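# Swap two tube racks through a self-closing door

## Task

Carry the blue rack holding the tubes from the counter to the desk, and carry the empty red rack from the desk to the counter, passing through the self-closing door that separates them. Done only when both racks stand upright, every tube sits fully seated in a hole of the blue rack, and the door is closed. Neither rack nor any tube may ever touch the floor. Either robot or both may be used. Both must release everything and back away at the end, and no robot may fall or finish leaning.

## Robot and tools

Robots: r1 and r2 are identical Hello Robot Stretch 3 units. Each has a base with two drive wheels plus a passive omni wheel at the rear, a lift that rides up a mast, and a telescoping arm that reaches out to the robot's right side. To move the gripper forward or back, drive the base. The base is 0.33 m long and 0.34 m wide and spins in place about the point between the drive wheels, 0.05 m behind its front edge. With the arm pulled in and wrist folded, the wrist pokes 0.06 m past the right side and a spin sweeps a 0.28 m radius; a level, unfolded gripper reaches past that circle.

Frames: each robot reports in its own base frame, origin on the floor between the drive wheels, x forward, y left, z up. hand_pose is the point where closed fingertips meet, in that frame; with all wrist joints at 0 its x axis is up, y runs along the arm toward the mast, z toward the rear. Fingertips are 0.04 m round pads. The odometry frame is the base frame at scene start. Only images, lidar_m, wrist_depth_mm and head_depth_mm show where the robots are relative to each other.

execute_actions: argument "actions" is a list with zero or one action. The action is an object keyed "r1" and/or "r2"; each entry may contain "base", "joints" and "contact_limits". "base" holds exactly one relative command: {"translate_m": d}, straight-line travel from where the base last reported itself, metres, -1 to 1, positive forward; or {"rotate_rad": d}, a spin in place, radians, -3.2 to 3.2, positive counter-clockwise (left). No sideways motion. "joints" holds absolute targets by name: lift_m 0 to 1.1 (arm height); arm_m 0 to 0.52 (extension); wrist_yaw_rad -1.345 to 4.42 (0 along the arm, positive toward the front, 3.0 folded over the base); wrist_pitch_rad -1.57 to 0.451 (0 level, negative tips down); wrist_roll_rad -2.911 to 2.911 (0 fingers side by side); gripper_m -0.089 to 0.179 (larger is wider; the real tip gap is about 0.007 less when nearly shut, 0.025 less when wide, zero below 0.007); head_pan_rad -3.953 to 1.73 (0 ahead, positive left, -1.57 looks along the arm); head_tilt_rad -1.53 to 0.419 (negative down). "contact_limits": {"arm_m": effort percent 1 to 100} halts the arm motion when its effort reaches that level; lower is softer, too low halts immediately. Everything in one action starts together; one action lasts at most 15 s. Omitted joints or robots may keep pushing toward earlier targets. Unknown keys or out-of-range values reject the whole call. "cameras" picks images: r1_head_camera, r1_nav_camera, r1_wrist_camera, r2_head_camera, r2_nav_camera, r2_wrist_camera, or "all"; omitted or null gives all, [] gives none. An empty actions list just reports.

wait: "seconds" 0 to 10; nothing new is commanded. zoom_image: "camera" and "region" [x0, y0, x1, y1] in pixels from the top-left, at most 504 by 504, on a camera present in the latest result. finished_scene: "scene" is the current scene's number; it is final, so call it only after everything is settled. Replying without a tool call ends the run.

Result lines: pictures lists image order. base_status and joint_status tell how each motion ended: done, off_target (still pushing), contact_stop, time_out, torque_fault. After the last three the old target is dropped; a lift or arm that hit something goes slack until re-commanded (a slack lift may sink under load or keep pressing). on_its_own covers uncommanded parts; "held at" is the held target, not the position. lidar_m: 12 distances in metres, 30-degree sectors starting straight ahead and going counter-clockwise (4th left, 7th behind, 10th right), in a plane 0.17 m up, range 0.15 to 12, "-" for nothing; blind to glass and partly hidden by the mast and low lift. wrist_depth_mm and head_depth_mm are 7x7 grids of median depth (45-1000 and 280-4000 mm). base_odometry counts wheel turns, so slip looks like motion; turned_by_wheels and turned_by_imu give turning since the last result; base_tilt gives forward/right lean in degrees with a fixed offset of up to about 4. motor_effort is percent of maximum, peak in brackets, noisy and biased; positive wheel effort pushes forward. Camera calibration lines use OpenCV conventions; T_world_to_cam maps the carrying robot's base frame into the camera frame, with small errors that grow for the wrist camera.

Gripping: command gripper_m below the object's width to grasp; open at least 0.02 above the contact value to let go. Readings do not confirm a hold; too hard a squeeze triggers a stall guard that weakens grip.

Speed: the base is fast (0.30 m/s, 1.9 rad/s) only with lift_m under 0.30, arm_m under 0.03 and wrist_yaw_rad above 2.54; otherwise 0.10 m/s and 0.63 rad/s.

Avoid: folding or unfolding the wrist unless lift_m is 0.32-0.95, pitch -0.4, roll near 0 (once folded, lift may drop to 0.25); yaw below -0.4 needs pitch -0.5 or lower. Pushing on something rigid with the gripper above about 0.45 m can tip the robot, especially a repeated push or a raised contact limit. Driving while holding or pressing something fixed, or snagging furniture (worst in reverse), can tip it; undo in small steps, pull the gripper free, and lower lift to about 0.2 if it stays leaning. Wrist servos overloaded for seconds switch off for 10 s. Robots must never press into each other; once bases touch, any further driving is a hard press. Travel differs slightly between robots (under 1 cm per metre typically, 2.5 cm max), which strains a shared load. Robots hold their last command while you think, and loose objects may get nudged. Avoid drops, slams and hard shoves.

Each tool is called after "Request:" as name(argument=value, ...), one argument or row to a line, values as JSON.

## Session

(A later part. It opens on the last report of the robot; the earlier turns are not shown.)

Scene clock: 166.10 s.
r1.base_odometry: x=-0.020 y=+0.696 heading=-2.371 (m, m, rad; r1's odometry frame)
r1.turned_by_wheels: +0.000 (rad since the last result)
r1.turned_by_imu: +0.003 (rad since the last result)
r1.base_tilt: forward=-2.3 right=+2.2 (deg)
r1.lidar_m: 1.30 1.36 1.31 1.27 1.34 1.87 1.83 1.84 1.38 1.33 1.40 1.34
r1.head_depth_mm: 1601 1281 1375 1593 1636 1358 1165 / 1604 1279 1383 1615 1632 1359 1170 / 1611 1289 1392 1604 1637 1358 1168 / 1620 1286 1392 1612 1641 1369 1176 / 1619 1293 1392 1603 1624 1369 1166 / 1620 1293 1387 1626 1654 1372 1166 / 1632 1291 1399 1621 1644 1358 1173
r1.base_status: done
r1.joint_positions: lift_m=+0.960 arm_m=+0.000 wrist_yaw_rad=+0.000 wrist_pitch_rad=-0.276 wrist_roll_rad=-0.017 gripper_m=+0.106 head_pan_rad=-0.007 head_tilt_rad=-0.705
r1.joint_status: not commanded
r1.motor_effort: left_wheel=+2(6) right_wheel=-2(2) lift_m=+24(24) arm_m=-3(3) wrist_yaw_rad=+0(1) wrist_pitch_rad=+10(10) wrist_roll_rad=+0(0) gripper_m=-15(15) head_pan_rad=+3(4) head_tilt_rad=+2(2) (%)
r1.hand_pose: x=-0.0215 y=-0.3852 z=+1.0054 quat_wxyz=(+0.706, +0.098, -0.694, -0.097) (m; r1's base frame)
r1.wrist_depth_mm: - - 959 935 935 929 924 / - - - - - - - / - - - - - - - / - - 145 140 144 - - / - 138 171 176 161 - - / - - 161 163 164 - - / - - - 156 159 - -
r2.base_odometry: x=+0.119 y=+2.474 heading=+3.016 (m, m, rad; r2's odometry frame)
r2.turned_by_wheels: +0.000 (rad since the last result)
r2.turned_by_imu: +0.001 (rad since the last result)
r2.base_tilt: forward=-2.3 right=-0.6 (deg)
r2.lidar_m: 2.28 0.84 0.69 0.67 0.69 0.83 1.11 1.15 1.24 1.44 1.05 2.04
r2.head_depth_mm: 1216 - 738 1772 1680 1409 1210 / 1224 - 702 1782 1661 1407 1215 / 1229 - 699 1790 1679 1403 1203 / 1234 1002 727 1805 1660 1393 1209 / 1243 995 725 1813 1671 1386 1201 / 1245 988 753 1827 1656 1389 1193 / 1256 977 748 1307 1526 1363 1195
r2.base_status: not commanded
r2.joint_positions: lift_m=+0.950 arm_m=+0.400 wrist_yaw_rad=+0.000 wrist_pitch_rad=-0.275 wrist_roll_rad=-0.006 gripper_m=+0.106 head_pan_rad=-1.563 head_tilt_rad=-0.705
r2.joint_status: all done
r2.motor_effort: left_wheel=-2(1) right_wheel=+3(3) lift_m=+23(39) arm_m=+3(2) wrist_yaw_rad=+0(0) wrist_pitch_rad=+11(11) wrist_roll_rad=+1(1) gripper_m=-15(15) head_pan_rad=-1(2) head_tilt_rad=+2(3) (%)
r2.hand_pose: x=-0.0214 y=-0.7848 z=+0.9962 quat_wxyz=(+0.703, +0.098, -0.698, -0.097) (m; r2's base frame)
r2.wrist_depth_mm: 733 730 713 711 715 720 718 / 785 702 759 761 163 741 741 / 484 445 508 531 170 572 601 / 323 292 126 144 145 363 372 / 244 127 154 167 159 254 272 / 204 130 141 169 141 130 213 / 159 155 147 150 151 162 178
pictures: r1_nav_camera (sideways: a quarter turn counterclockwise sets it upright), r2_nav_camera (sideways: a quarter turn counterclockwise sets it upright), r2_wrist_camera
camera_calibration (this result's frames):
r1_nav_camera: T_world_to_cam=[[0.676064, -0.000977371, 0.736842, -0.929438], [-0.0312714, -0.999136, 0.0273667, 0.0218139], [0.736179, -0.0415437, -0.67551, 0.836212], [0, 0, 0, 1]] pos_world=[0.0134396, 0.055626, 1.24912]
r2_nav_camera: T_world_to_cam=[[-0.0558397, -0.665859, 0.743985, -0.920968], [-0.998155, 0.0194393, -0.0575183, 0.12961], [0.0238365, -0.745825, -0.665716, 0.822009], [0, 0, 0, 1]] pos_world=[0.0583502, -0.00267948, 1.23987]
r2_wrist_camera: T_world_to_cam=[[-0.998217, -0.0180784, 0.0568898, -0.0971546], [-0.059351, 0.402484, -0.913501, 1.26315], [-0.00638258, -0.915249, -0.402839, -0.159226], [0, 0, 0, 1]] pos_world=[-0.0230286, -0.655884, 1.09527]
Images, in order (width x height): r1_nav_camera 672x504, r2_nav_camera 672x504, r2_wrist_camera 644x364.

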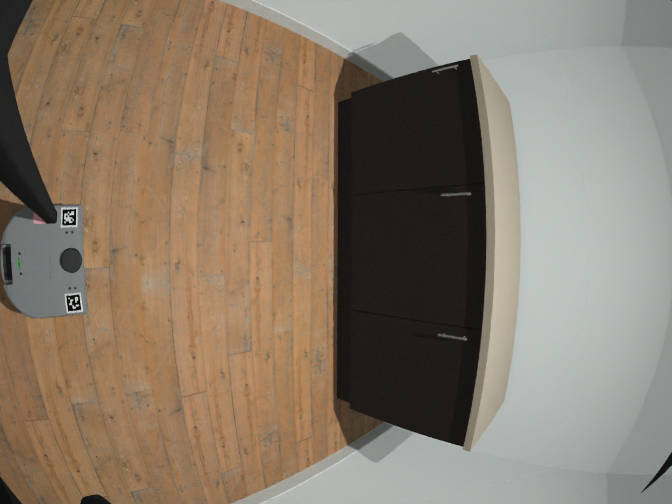

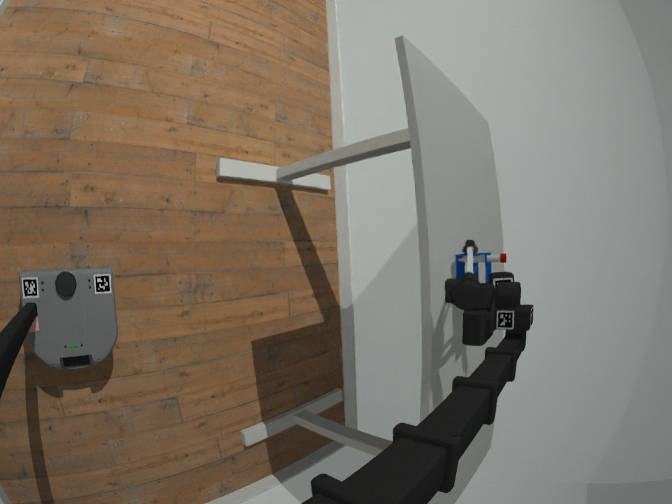

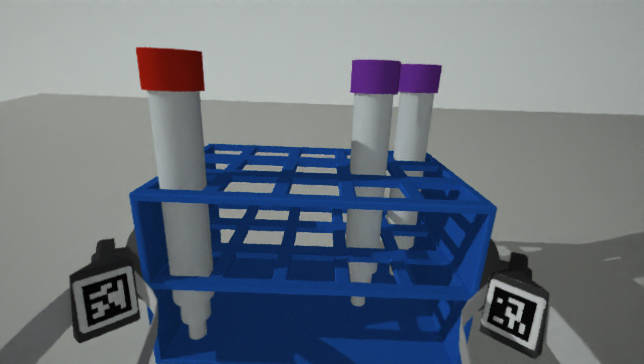

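Request:
execute_actions(
  actions=[
    {"r2":{"joints":{"lift_m":0.935}},"r1":{"base":{"translate_m":0.62}}},
  ],
  cameras=["r2_wrist_camera"],
)

Request:
execute_actions(
  actions=[
    {"r2":{"joints":{"gripper_m":0.179}},"r1":{"base":{"rotate_rad":1.57},"joints":{"head_pan_rad":-1.57}}},
  ],
  cameras=["r1_wrist_camera","r2_wrist_camera"],
)

Scene clock: 189.17 s.
r1.base_odometry: x=-0.464 y=+0.264 heading=-2.371 (m, m, rad; r1's odometry frame)
r1.turned_by_wheels: +0.000 (rad since the last result)
r1.turned_by_imu: +0.002 (rad since the last result)
r1.base_tilt: forward=-2.4 right=+2.1 (deg)
r1.lidar_m: 0.68 0.71 1.00 1.25 1.31 1.85 2.45 1.86 1.40 1.36 0.94 0.70
r1.head_depth_mm: 1077 1150 793 810 973 1198 1171 / 1080 1155 795 814 969 1270 1169 / 1089 1151 796 817 974 1273 1170 / 1084 1158 797 819 978 1275 1173 / 1084 1157 796 820 979 1277 1167 / 1092 1159 799 820 979 1266 1173 / 1094 1168 804 826 986 1273 1170
r1.base_status: done
r1.joint_positions: lift_m=+0.960 arm_m=+0.000 wrist_yaw_rad=+0.000 wrist_pitch_rad=-0.276 wrist_roll_rad=-0.017 gripper_m=+0.106 head_pan_rad=-0.007 head_tilt_rad=-0.705
r1.joint_status: not commanded
r1.motor_effort: left_wheel=+3(4) right_wheel=-2(3) lift_m=+25(24) arm_m=-3(3) wrist_yaw_rad=+0(1) wrist_pitch_rad=+10(10) wrist_roll_rad=+0(0) gripper_m=-15(14) head_pan_rad=+3(3) head_tilt_rad=+2(2) (%)
r1.hand_pose: x=-0.0215 y=-0.3852 z=+1.0054 quat_wxyz=(+0.706, +0.098, -0.694, -0.097) (m; r1's base frame)
r1.wrist_depth_mm: - - - 978 953 949 932 / - - - - - - - / - - - - - - - / - - 145 140 144 - - / 784 138 172 177 160 - - / 738 - 161 163 165 - - / 871 - - 157 158 - -
r2.base_odometry: x=+0.119 y=+2.474 heading=+3.016 (m, m, rad; r2's odometry frame)
r2.turned_by_wheels: +0.000 (rad since the last result)
r2.turned_by_imu: +0.001 (rad since the last result)
r2.base_tilt: forward=-2.2 right=-0.6 (deg)
r2.lidar_m: 2.28 0.84 0.69 0.67 0.69 0.83 1.11 1.16 1.24 1.43 1.05 2.03
r2.head_depth_mm: 1220 1186 - 1812 1679 1408 1211 / 1220 - 702 1784 1692 1401 1208 / 1229 - 676 1792 1669 1404 1206 / 1232 968 711 1802 1663 1399 1211 / 1239 997 726 1826 1654 1391 1203 / 1251 989 753 1819 1646 1389 1200 / 1250 982 750 1305 1525 1373 1197
r2.base_status: not commanded
r2.joint_positions: lift_m=+0.935 arm_m=+0.400 wrist_yaw_rad=+0.000 wrist_pitch_rad=-0.265 wrist_roll_rad=-0.006 gripper_m=+0.106 head_pan_rad=-1.563 head_tilt_rad=-0.705
r2.joint_status: all done
r2.motor_effort: left_wheel=-2(2) right_wheel=+3(3) lift_m=+22(19) arm_m=+3(3) wrist_yaw_rad=+0(0) wrist_pitch_rad=+7(11) wrist_roll_rad=+0(0) gripper_m=-16(15) head_pan_rad=-2(2) head_tilt_rad=+2(2) (%)
r2.hand_pose: x=-0.0214 y=-0.7857 z=+0.9838 quat_wxyz=(+0.703, +0.094, -0.699, -0.093) (m; r2's base frame)
r2.wrist_depth_mm: 737 723 724 721 715 705 704 / 763 104 764 751 149 754 739 / 452 386 478 501 165 553 574 / 303 269 135 138 142 341 345 / 226 124 151 156 151 226 250 / 188 129 142 166 140 129 194 / 145 144 147 150 151 151 161
pictures: r2_wrist_camera
camera_calibration (this result's frames):
r2_wrist_camera: T_world_to_cam=[[-0.998217, -0.017486, 0.0570713, -0.0961769], [-0.0593478, 0.392983, -0.917629, 1.24876], [-0.00638243, -0.919379, -0.39332, -0.17772], [0, 0, 0, 1]] pos_world=[-0.0230287, -0.655814, 1.08148]
Images, in order (width x height): r2_wrist_camera 644x364.

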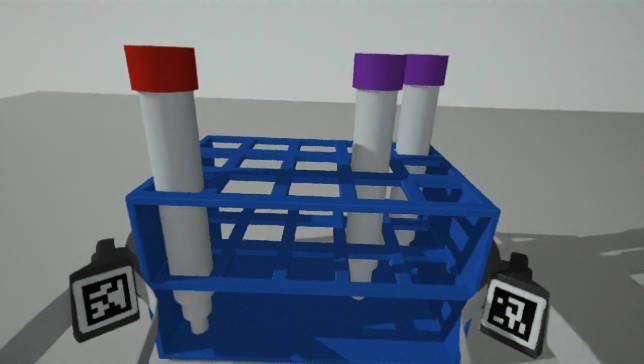

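Scene clock: 192.60 s.
r1.base_odometry: x=-0.464 y=+0.264 heading=-0.801 (m, m, rad; r1's odometry frame)
r1.turned_by_wheels: +1.570 (rad since the last result)
r1.turned_by_imu: +1.583 (rad since the last result)
r1.base_tilt: forward=-2.3 right=+2.1 (deg)
r1.lidar_m: 1.25 1.32 1.86 2.44 1.85 1.40 1.36 0.93 0.70 0.68 0.72 1.01
r1.head_depth_mm: 1074 1148 788 755 - - - / 1076 1154 792 764 - - 1122 / 1091 1160 793 422 - - - / 1089 1166 796 433 965 1268 1146 / 1093 1169 796 778 1019 1279 1171 / 1099 1179 800 834 1001 1272 1175 / 1106 1179 798 843 1007 1275 1171
r1.base_status: done
r1.joint_positions: lift_m=+0.960 arm_m=+0.000 wrist_yaw_rad=+0.000 wrist_pitch_rad=-0.276 wrist_roll_rad=-0.017 gripper_m=+0.106 head_pan_rad=-1.563 head_tilt_rad=-0.705
r1.joint_status: all done
r1.motor_effort: left_wheel=-1(3) right_wheel=+2(4) lift_m=+24(25) arm_m=-3(3) wrist_yaw_rad=+0(0) wrist_pitch_rad=+10(10) wrist_roll_rad=+0(0) gripper_m=-15(15) head_pan_rad=-3(46) head_tilt_rad=+2(2) (%)
r1.hand_pose: x=-0.0215 y=-0.3852 z=+1.0054 quat_wxyz=(+0.706, +0.098, -0.694, -0.097) (m; r1's base frame)
r1.wrist_depth_mm: 967 950 931 919 910 894 864 / - - - 965 956 936 923 / 545 563 584 601 629 656 684 / 509 466 145 140 144 454 452 / 560 138 171 176 161 495 500 / 621 620 161 163 164 - 549 / 701 686 661 156 159 624 608
r2.base_odometry: x=+0.119 y=+2.474 heading=+3.016 (m, m, rad; r2's odometry frame)
r2.turned_by_wheels: +0.000 (rad since the last result)
r2.turned_by_imu: +0.000 (rad since the last result)
r2.base_tilt: forward=-2.2 right=-0.5 (deg)
r2.lidar_m: 2.28 0.84 0.69 0.67 0.69 0.83 1.11 1.15 1.24 1.43 1.06 2.03
r2.head_depth_mm: 1219 1187 - 1802 1682 1405 1211 / 1220 - 703 1780 1680 1405 1213 / 1230 - 677 1788 1672 1403 1210 / 1231 941 713 1812 1670 1388 1201 / 1240 996 725 1838 1663 1393 1199 / 1249 988 754 1820 1663 1391 1199 / 1253 979 748 1300 1522 1369 1193
r2.base_status: not commanded
r2.joint_positions: lift_m=+0.935 arm_m=+0.400 wrist_yaw_rad=+0.000 wrist_pitch_rad=-0.267 wrist_roll_rad=-0.006 gripper_m=+0.179 head_pan_rad=-1.563 head_tilt_rad=-0.705
r2.joint_status: all done
r2.motor_effort: left_wheel=-2(2) right_wheel=+2(3) lift_m=+22(23) arm_m=+3(3) wrist_yaw_rad=+0(0) wrist_pitch_rad=+7(8) wrist_roll_rad=+0(0) gripper_m=+0(88) head_pan_rad=-2(2) head_tilt_rad=+2(2) (%)
r2.hand_pose: x=-0.0214 y=-0.7855 z=+0.9832 quat_wxyz=(+0.703, +0.095, -0.699, -0.094) (m; r2's base frame)
r2.wrist_depth_mm: 734 737 715 722 723 730 705 / 778 103 754 761 147 762 764 / 451 379 481 492 162 526 553 / 297 264 134 139 146 333 345 / 229 124 151 153 150 220 248 / - 137 142 141 156 152 196 / 144 146 148 150 152 152 166
pictures: r1_wrist_camera, r2_wrist_camera
camera_calibration (this result's frames):
r1_wrist_camera: T_world_to_cam=[[-0.999076, -0.00503178, 0.0426839, -0.0713512], [-0.0400691, 0.46828, -0.882671, 1.08718], [-0.0155466, -0.883566, -0.468049, 0.290704], [0, 0, 0, 1]] pos_world=[-0.0232035, -0.252607, 1.09873]
r2_wrist_camera: T_world_to_cam=[[-0.998217, -0.0176118, 0.0570341, -0.0962046], [-0.0593492, 0.394989, -0.916767, 1.24891], [-0.00638197, -0.918517, -0.39533, -0.175097], [0, 0, 0, 1]] pos_world=[-0.0230286, -0.65583, 1.08123]
Images, in order (width x height): r1_wrist_camera 644x364, r2_wrist_camera 644x364.

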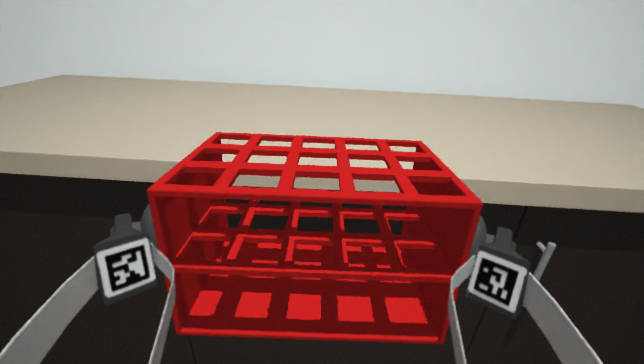

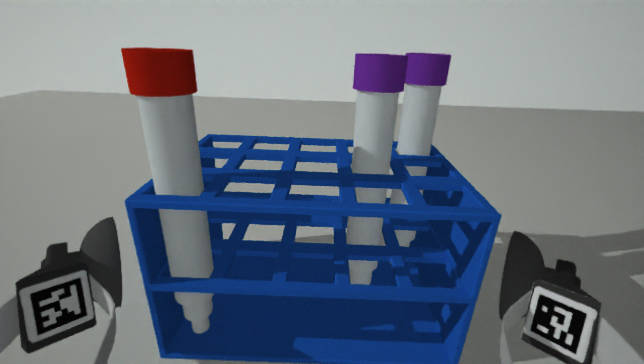

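Request:
execute_actions(
  actions=[
    {"r2":{"joints":{"arm_m":0.0}},"r1":{"joints":{"arm_m":0.42}}},
  ],
  cameras=["r2_head_camera","r2_wrist_camera"],
)

Request:
execute_actions(
  actions=[
    {"r1":{"joints":{"lift_m":0.902}},"r2":{"joints":{"head_pan_rad":1.5,"head_tilt_rad":-0.5}}},
  ],
  cameras=["r1_wrist_camera","r2_nav_camera"],
)

Scene clock: 197.17 s.
r1.base_odometry: x=-0.464 y=+0.264 heading=-0.801 (m, m, rad; r1's odometry frame)
r1.turned_by_wheels: +0.000 (rad since the last result)
r1.turned_by_imu: +0.001 (rad since the last result)
r1.base_tilt: forward=-2.4 right=+2.1 (deg)
r1.lidar_m: 1.25 1.32 1.86 2.45 1.85 1.39 1.36 0.93 0.70 0.68 0.72 1.00
r1.head_depth_mm: 1079 1168 - 812 964 1202 1167 / 1077 - 759 817 974 1272 1168 / 1070 - 757 822 978 1273 1162 / 1093 1113 762 828 982 1273 1161 / 1102 1173 797 833 990 1278 1168 / 1100 1173 796 835 998 1271 1169 / 1111 1178 800 841 1008 1274 1172
r1.base_status: not commanded
r1.joint_positions: lift_m=+0.960 arm_m=+0.420 wrist_yaw_rad=+0.000 wrist_pitch_rad=-0.276 wrist_roll_rad=-0.017 gripper_m=+0.106 head_pan_rad=-1.563 head_tilt_rad=-0.705
r1.joint_status: all done
r1.motor_effort: left_wheel=-1(2) right_wheel=+2(2) lift_m=+25(24) arm_m=+2(2) wrist_yaw_rad=+0(0) wrist_pitch_rad=+10(10) wrist_roll_rad=+0(0) gripper_m=-15(15) head_pan_rad=-4(4) head_tilt_rad=+2(2) (%)
r1.hand_pose: x=-0.0215 y=-0.8045 z=+1.0054 quat_wxyz=(+0.706, +0.098, -0.694, -0.097) (m; r1's base frame)
r1.wrist_depth_mm: 585 581 568 557 548 545 534 / 629 621 612 600 585 579 564 / 544 552 579 602 619 611 603 / 386 387 145 140 144 437 447 / 299 138 171 176 161 329 335 / 247 229 161 163 164 - 266 / 200 206 198 156 158 218 221
r2.base_odometry: x=+0.119 y=+2.474 heading=+3.016 (m, m, rad; r2's odometry frame)
r2.turned_by_wheels: +0.000 (rad since the last result)
r2.turned_by_imu: +0.000 (rad since the last result)
r2.base_tilt: forward=-2.3 right=-0.5 (deg)
r2.lidar_m: 2.28 0.84 0.69 0.67 0.69 0.83 1.11 1.16 1.24 1.44 1.06 2.03
r2.head_depth_mm: 1212 1032 740 1767 - - - / 1227 1021 736 1777 1722 - - / 1225 788 732 1748 - - - / 1239 943 728 1782 1682 1366 1212 / 1244 998 726 1773 1653 1393 1200 / 1249 991 753 1812 1661 1386 1201 / 1251 982 749 1308 1517 1364 1193
r2.base_status: not commanded
r2.joint_positions: lift_m=+0.935 arm_m=+0.001 wrist_yaw_rad=+0.000 wrist_pitch_rad=-0.267 wrist_roll_rad=-0.006 gripper_m=+0.179 head_pan_rad=-1.563 head_tilt_rad=-0.704
r2.joint_status: all done
r2.motor_effort: left_wheel=-1(2) right_wheel=+3(3) lift_m=+22(23) arm_m=-5(5) wrist_yaw_rad=-1(0) wrist_pitch_rad=+7(7) wrist_roll_rad=+0(0) gripper_m=+1(1) head_pan_rad=-3(2) head_tilt_rad=+2(2) (%)
r2.hand_pose: x=-0.0215 y=-0.3863 z=+0.9832 quat_wxyz=(+0.703, +0.095, -0.699, -0.094) (m; r2's base frame)
r2.wrist_depth_mm: - - - - - - - / - - - 540 - - - / 458 471 494 510 524 551 568 / - 893 - - - - 413 / - 960 - - - - 939 / - - - - - - - / - - - - - - -
pictures: r2_head_camera (sideways: a quarter turn clockwise sets it upright), r2_wrist_camera
camera_calibration (this result's frames):
r2_head_camera: T_world_to_cam=[[-0.0606702, 0.60758, -0.791938, 1.04411], [0.997524, 0.065185, -0.0264097, 0.0273087], [0.0355765, -0.791579, -0.61003, 0.751332], [0, 0, 0, 1]] pos_world=[0.00937586, -0.041425, 1.28593]
r2_wrist_camera: T_world_to_cam=[[-0.998218, -0.0175446, 0.0570341, -0.0891642], [-0.0593227, 0.394993, -0.916767, 1.09123], [-0.00644382, -0.918516, -0.39533, 0.191577], [0, 0, 0, 1]] pos_world=[-0.0230361, -0.256627, 1.08123]
Images, in order (width x height): r2_head_camera 896x504, r2_wrist_camera 644x364.

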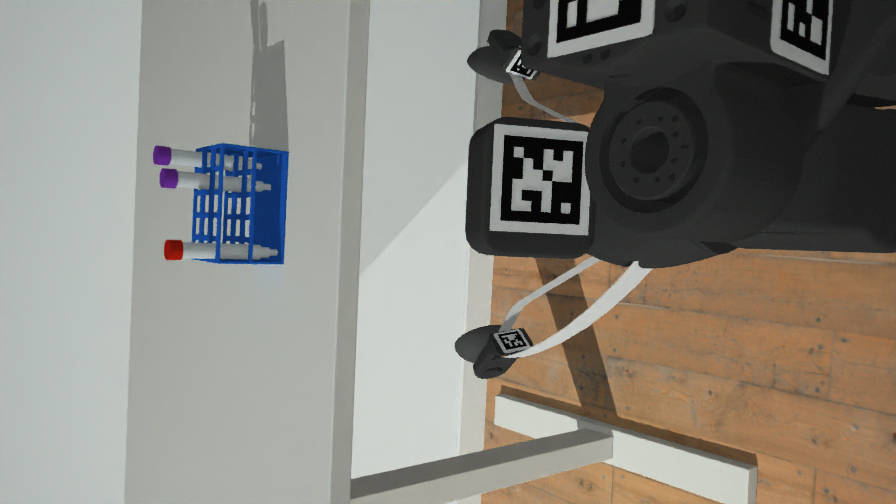

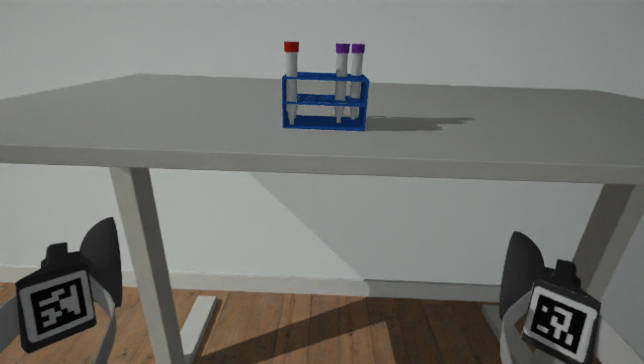

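Scene clock: 199.10 s.
r1.base_odometry: x=-0.464 y=+0.264 heading=-0.801 (m, m, rad; r1's odometry frame)
r1.turned_by_wheels: +0.000 (rad since the last result)
r1.turned_by_imu: +0.000 (rad since the last result)
r1.base_tilt: forward=-2.3 right=+2.1 (deg)
r1.lidar_m: 1.25 1.32 1.86 2.45 1.85 1.39 1.36 0.94 0.70 0.68 0.72 1.01
r1.head_depth_mm: 1073 1140 873 - 986 1195 1163 / 1079 1169 726 819 973 1273 1166 / 1083 1177 728 823 978 1277 1169 / 1088 1184 760 824 987 1267 1170 / 1096 1174 798 831 997 1270 1166 / 1100 1182 797 835 1001 1284 1166 / 1102 1181 799 844 1007 1283 1176
r1.base_status: not commanded
r1.joint_positions: lift_m=+0.902 arm_m=+0.420 wrist_yaw_rad=+0.000 wrist_pitch_rad=-0.273 wrist_roll_rad=-0.017 gripper_m=+0.106 head_pan_rad=-1.563 head_tilt_rad=-0.705
r1.joint_status: all done
r1.motor_effort: left_wheel=-1(1) right_wheel=+1(1) lift_m=+19(22) arm_m=+2(2) wrist_yaw_rad=-1(0) wrist_pitch_rad=+8(10) wrist_roll_rad=+0(0) gripper_m=-15(14) head_pan_rad=-4(3) head_tilt_rad=+2(2) (%)
r1.hand_pose: x=-0.0215 y=-0.8049 z=+0.9486 quat_wxyz=(+0.707, +0.097, -0.694, -0.096) (m; r1's base frame)
r1.wrist_depth_mm: 582 577 569 561 552 539 527 / 617 611 594 606 592 580 570 / 386 397 409 427 447 466 488 / 275 277 142 137 143 310 319 / 212 138 171 177 158 234 237 / 179 163 160 162 164 - 191 / 142 147 148 150 148 155 158
r2.base_odometry: x=+0.119 y=+2.474 heading=+3.016 (m, m, rad; r2's odometry frame)
r2.turned_by_wheels: +0.000 (rad since the last result)
r2.turned_by_imu: +0.000 (rad since the last result)
r2.base_tilt: forward=-2.3 right=-0.5 (deg)
r2.lidar_m: 2.28 0.84 0.69 0.67 0.69 0.83 1.11 1.15 1.24 1.44 1.06 2.03
r2.head_depth_mm: 548 595 650 717 800 902 1038 / 546 593 647 713 792 894 1032 / 545 591 645 709 790 889 1022 / 542 589 641 707 785 883 1013 / 540 584 639 702 781 880 1007 / 539 584 637 698 778 874 1002 / 537 581 634 695 762 861 -
r2.base_status: not commanded
r2.joint_positions: lift_m=+0.935 arm_m=+0.001 wrist_yaw_rad=+0.000 wrist_pitch_rad=-0.267 wrist_roll_rad=-0.006 gripper_m=+0.179 head_pan_rad=+1.493 head_tilt_rad=-0.507
r2.joint_status: all done
r2.motor_effort: left_wheel=-2(1) right_wheel=+3(3) lift_m=+23(23) arm_m=-4(4) wrist_yaw_rad=+0(0) wrist_pitch_rad=+7(7) wrist_roll_rad=+0(0) gripper_m=+1(0) head_pan_rad=+4(31) head_tilt_rad=+3(21) (%)
r2.hand_pose: x=-0.0215 y=-0.3863 z=+0.9832 quat_wxyz=(+0.703, +0.095, -0.699, -0.094) (m; r2's base frame)
r2.wrist_depth_mm: - - - - - - - / - - - 538 - - - / 456 476 487 509 539 544 579 / - 900 - - - - 417 / - 976 - - - - 924 / - - - - - - - / - - - - - - -
pictures: r1_wrist_camera, r2_nav_camera (sideways: a quarter turn counterclockwise sets it upright)
camera_calibration (this result's frames):
r1_wrist_camera: T_world_to_cam=[[-0.999076, -0.00487162, 0.0427059, -0.0709308], [-0.0400711, 0.465024, -0.884391, 1.23258], [-0.0155509, -0.885284, -0.46479, -0.111195], [0, 0, 0, 1]] pos_world=[-0.0232037, -0.671963, 1.04143]
r2_nav_camera: T_world_to_cam=[[0.100227, 0.500343, 0.860006, -1.07317], [0.993752, -0.0930013, -0.0617064, 0.122927], [0.0491073, 0.860818, -0.506538, 0.614775], [0, 0, 0, 1]] pos_world=[-0.0447881, 0.0191785, 1.24193]
Images, in order (width x height): r1_wrist_camera 644x364, r2_nav_camera 672x504.

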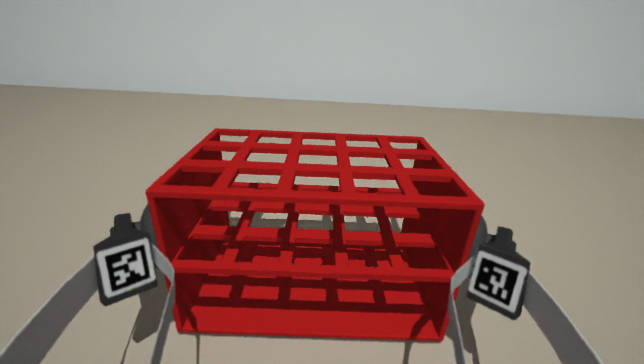

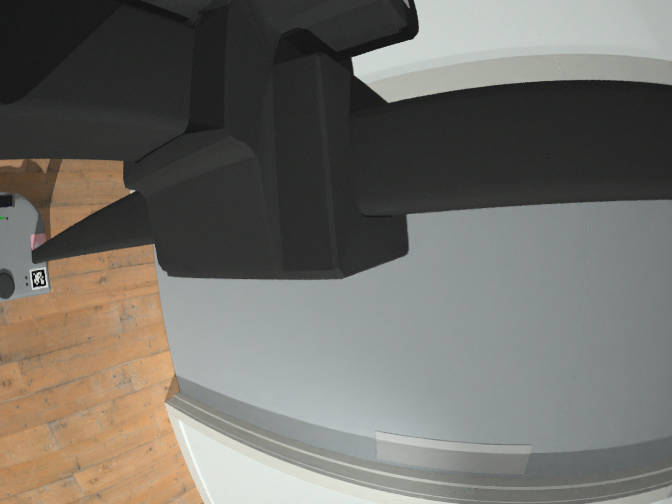

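Request:
execute_actions(
  actions=[
    {"r1":{"joints":{"gripper_m":0.179}}},
  ],
  cameras=[],
)

Request:
execute_actions(
  actions=[
    {"r1":{"joints":{"arm_m":0}}},
  ],
  cameras=["r1_wrist_camera","r2_wrist_camera"],
)

Request:
zoom_image(
  camera="r2_wrist_camera",
  region=[250,25,410,145],
)

Scene clock: 200.53 s.
r1.base_odometry: x=-0.464 y=+0.264 heading=-0.801 (m, m, rad; r1's odometry frame)
r1.turned_by_wheels: +0.000 (rad since the last result)
r1.turned_by_imu: +0.000 (rad since the last result)
r1.base_tilt: forward=-2.3 right=+2.2 (deg)
r1.lidar_m: 1.25 1.32 1.86 2.45 1.85 1.40 1.36 0.94 0.70 0.68 0.72 1.00
r1.head_depth_mm: 1073 1150 871 - 979 1197 1164 / 1082 1171 727 818 972 1271 1169 / 1085 1175 726 818 980 1274 1172 / 1092 1183 761 826 984 1271 1164 / 1093 1173 800 832 994 1285 1172 / 1100 1187 799 835 999 1278 1165 / 1100 1177 800 841 1007 1283 1165
r1.base_status: not commanded
r1.joint_positions: lift_m=+0.902 arm_m=+0.420 wrist_yaw_rad=+0.000 wrist_pitch_rad=-0.273 wrist_roll_rad=-0.017 gripper_m=+0.179 head_pan_rad=-1.563 head_tilt_rad=-0.705
r1.joint_status: all done
r1.motor_effort: left_wheel=-1(2) right_wheel=+2(2) lift_m=+19(19) arm_m=+3(2) wrist_yaw_rad=-1(0) wrist_pitch_rad=+9(9) wrist_roll_rad=+0(0) gripper_m=+1(86) head_pan_rad=-4(3) head_tilt_rad=+2(2) (%)
r1.hand_pose: x=-0.0215 y=-0.8049 z=+0.9486 quat_wxyz=(+0.707, +0.097, -0.694, -0.096) (m; r1's base frame)
r1.wrist_depth_mm: 597 571 567 556 552 539 533 / 612 614 599 594 593 578 569 / 388 398 410 431 446 461 488 / 274 279 146 141 154 309 319 / 221 138 168 160 154 232 238 / - 168 163 171 142 179 190 / 146 147 149 150 150 155 157
r2.base_odometry: x=+0.119 y=+2.474 heading=+3.016 (m, m, rad; r2's odometry frame)
r2.turned_by_wheels: +0.000 (rad since the last result)
r2.turned_by_imu: +0.000 (rad since the last result)
r2.base_tilt: forward=-2.2 right=-0.5 (deg)
r2.lidar_m: 2.28 0.84 0.69 0.67 0.69 0.83 1.11 1.15 1.24 1.43 1.06 2.03
r2.head_depth_mm: 549 594 651 718 797 900 1039 / 546 593 647 713 793 896 1026 / 544 591 645 711 789 892 1020 / 541 588 642 708 787 887 1014 / 540 586 640 701 780 880 1004 / 538 583 637 701 777 875 1000 / 536 581 632 697 762 863 -
r2.base_status: not commanded
r2.joint_positions: lift_m=+0.935 arm_m=+0.001 wrist_yaw_rad=+0.000 wrist_pitch_rad=-0.267 wrist_roll_rad=-0.006 gripper_m=+0.179 head_pan_rad=+1.493 head_tilt_rad=-0.507
r2.joint_status: not commanded
r2.motor_effort: left_wheel=-2(2) right_wheel=+2(3) lift_m=+22(22) arm_m=-4(5) wrist_yaw_rad=+0(0) wrist_pitch_rad=+8(7) wrist_roll_rad=+0(0) gripper_m=+0(0) head_pan_rad=+2(2) head_tilt_rad=+4(3) (%)
r2.hand_pose: x=-0.0215 y=-0.3863 z=+0.9832 quat_wxyz=(+0.703, +0.095, -0.699, -0.094) (m; r2's base frame)
r2.wrist_depth_mm: - - - - - - - / - - - 546 - - - / 453 476 495 507 529 559 569 / - 902 - - - - 416 / - 976 - - - - 948 / - - - - - - - / - - - - - - -
pictures: none
No camera images: the call's "cameras" was empty. Leave "cameras" out to get every camera's image.

Scene clock: 204.80 s.
r1.base_odometry: x=-0.464 y=+0.264 heading=-0.801 (m, m, rad; r1's odometry frame)
r1.turned_by_wheels: +0.000 (rad since the last result)
r1.turned_by_imu: +0.001 (rad since the last result)
r1.base_tilt: forward=-2.3 right=+2.2 (deg)
r1.lidar_m: 1.25 1.32 1.87 2.45 1.85 1.40 1.36 0.94 0.70 0.68 0.72 1.01
r1.head_depth_mm: 1074 1148 792 814 917 - - / 1084 1151 795 817 975 - - / 1086 1159 791 819 - - - / 1090 1172 785 826 972 1290 1169 / 1098 1171 797 832 993 1277 1168 / 1099 1177 797 834 998 1279 1172 / 1103 1181 800 838 1003 1279 1169
r1.base_status: not commanded
r1.joint_positions: lift_m=+0.902 arm_m=+0.000 wrist_yaw_rad=+0.000 wrist_pitch_rad=-0.273 wrist_roll_rad=-0.017 gripper_m=+0.179 head_pan_rad=-1.563 head_tilt_rad=-0.704
r1.joint_status: all done
r1.motor_effort: left_wheel=-2(1) right_wheel=+2(1) lift_m=+19(19) arm_m=-4(6) wrist_yaw_rad=+0(0) wrist_pitch_rad=+9(9) wrist_roll_rad=+0(0) gripper_m=+1(0) head_pan_rad=-3(4) head_tilt_rad=+2(2) (%)
r1.hand_pose: x=-0.0215 y=-0.3856 z=+0.9486 quat_wxyz=(+0.707, +0.097, -0.694, -0.096) (m; r1's base frame)
r1.wrist_depth_mm: 962 949 930 924 912 889 887 / 674 712 754 673 876 914 923 / 446 449 443 439 453 470 497 / 511 498 494 482 473 466 460 / 563 534 534 528 517 497 496 / - 612 590 577 566 567 544 / 706 681 668 645 632 621 607
r2.base_odometry: x=+0.119 y=+2.474 heading=+3.016 (m, m, rad; r2's odometry frame)
r2.turned_by_wheels: +0.000 (rad since the last result)
r2.turned_by_imu: +0.000 (rad since the last result)
r2.base_tilt: forward=-2.2 right=-0.6 (deg)
r2.lidar_m: 2.28 0.84 0.69 0.67 0.69 0.83 1.11 1.15 1.24 1.43 1.06 2.04
r2.head_depth_mm: 549 594 651 718 796 903 1034 / 546 592 648 712 794 898 1031 / 543 591 646 709 789 891 1023 / 542 588 642 705 786 886 1012 / 541 586 641 703 779 879 1004 / 539 584 636 701 779 872 999 / 537 580 633 696 765 863 -
r2.base_status: not commanded
r2.joint_positions: lift_m=+0.935 arm_m=+0.001 wrist_yaw_rad=+0.000 wrist_pitch_rad=-0.267 wrist_roll_rad=-0.006 gripper_m=+0.179 head_pan_rad=+1.493 head_tilt_rad=-0.507
r2.joint_status: not commanded
r2.motor_effort: left_wheel=-2(2) right_wheel=+3(3) lift_m=+23(22) arm_m=-5(5) wrist_yaw_rad=+0(0) wrist_pitch_rad=+8(8) wrist_roll_rad=+0(1) gripper_m=+0(1) head_pan_rad=+2(3) head_tilt_rad=+3(4) (%)
r2.hand_pose: x=-0.0215 y=-0.3863 z=+0.9832 quat_wxyz=(+0.703, +0.095, -0.699, -0.094) (m; r2's base frame)
r2.wrist_depth_mm: - - - - - - - / - - - 546 - - - / 453 474 487 507 524 556 571 / - 893 - - - - 412 / - 984 - - - - 935 / - - - - - - - / - - - - - - -
pictures: r1_wrist_camera, r2_wrist_camera
camera_calibration (this result's frames):
r1_wrist_camera: T_world_to_cam=[[-0.999076, -0.00487127, 0.0427019, -0.0688839], [-0.0400677, 0.465007, -0.8844, 1.0376], [-0.0155485, -0.885293, -0.464773, 0.259963], [0, 0, 0, 1]] pos_world=[-0.0232037, -0.252686, 1.04142]
r2_wrist_camera: T_world_to_cam=[[-0.998218, -0.0175446, 0.0570342, -0.0891643], [-0.0593228, 0.394993, -0.916767, 1.09123], [-0.00644378, -0.918516, -0.39533, 0.191577], [0, 0, 0, 1]] pos_world=[-0.0230361, -0.256627, 1.08123]
Images, in order (width x height): r1_wrist_camera 644x364, r2_wrist_camera 644x364.

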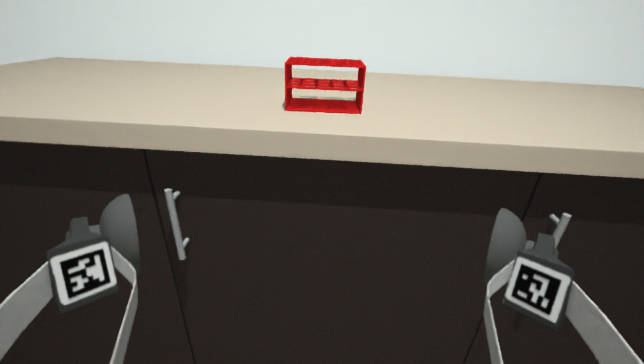

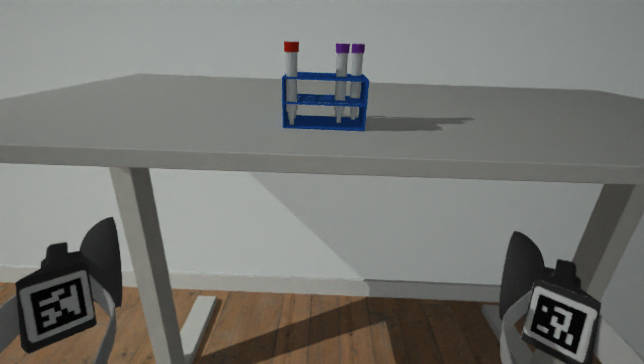

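Region (250, 25, 410, 145) of r2_wrist_camera's 644x364 image, scaled by 3.150; it fills the top 378 rows of this view, and the rest is white.

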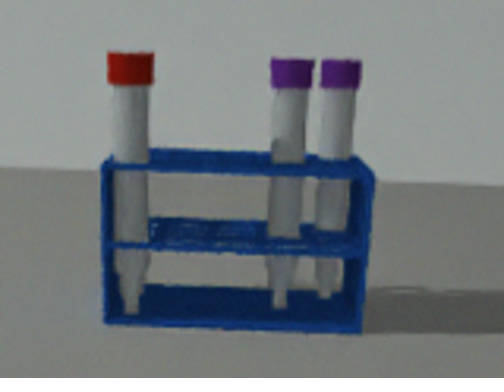

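Request:
finished_scene(
  scene=2,
)

The scene is finished: the task was done.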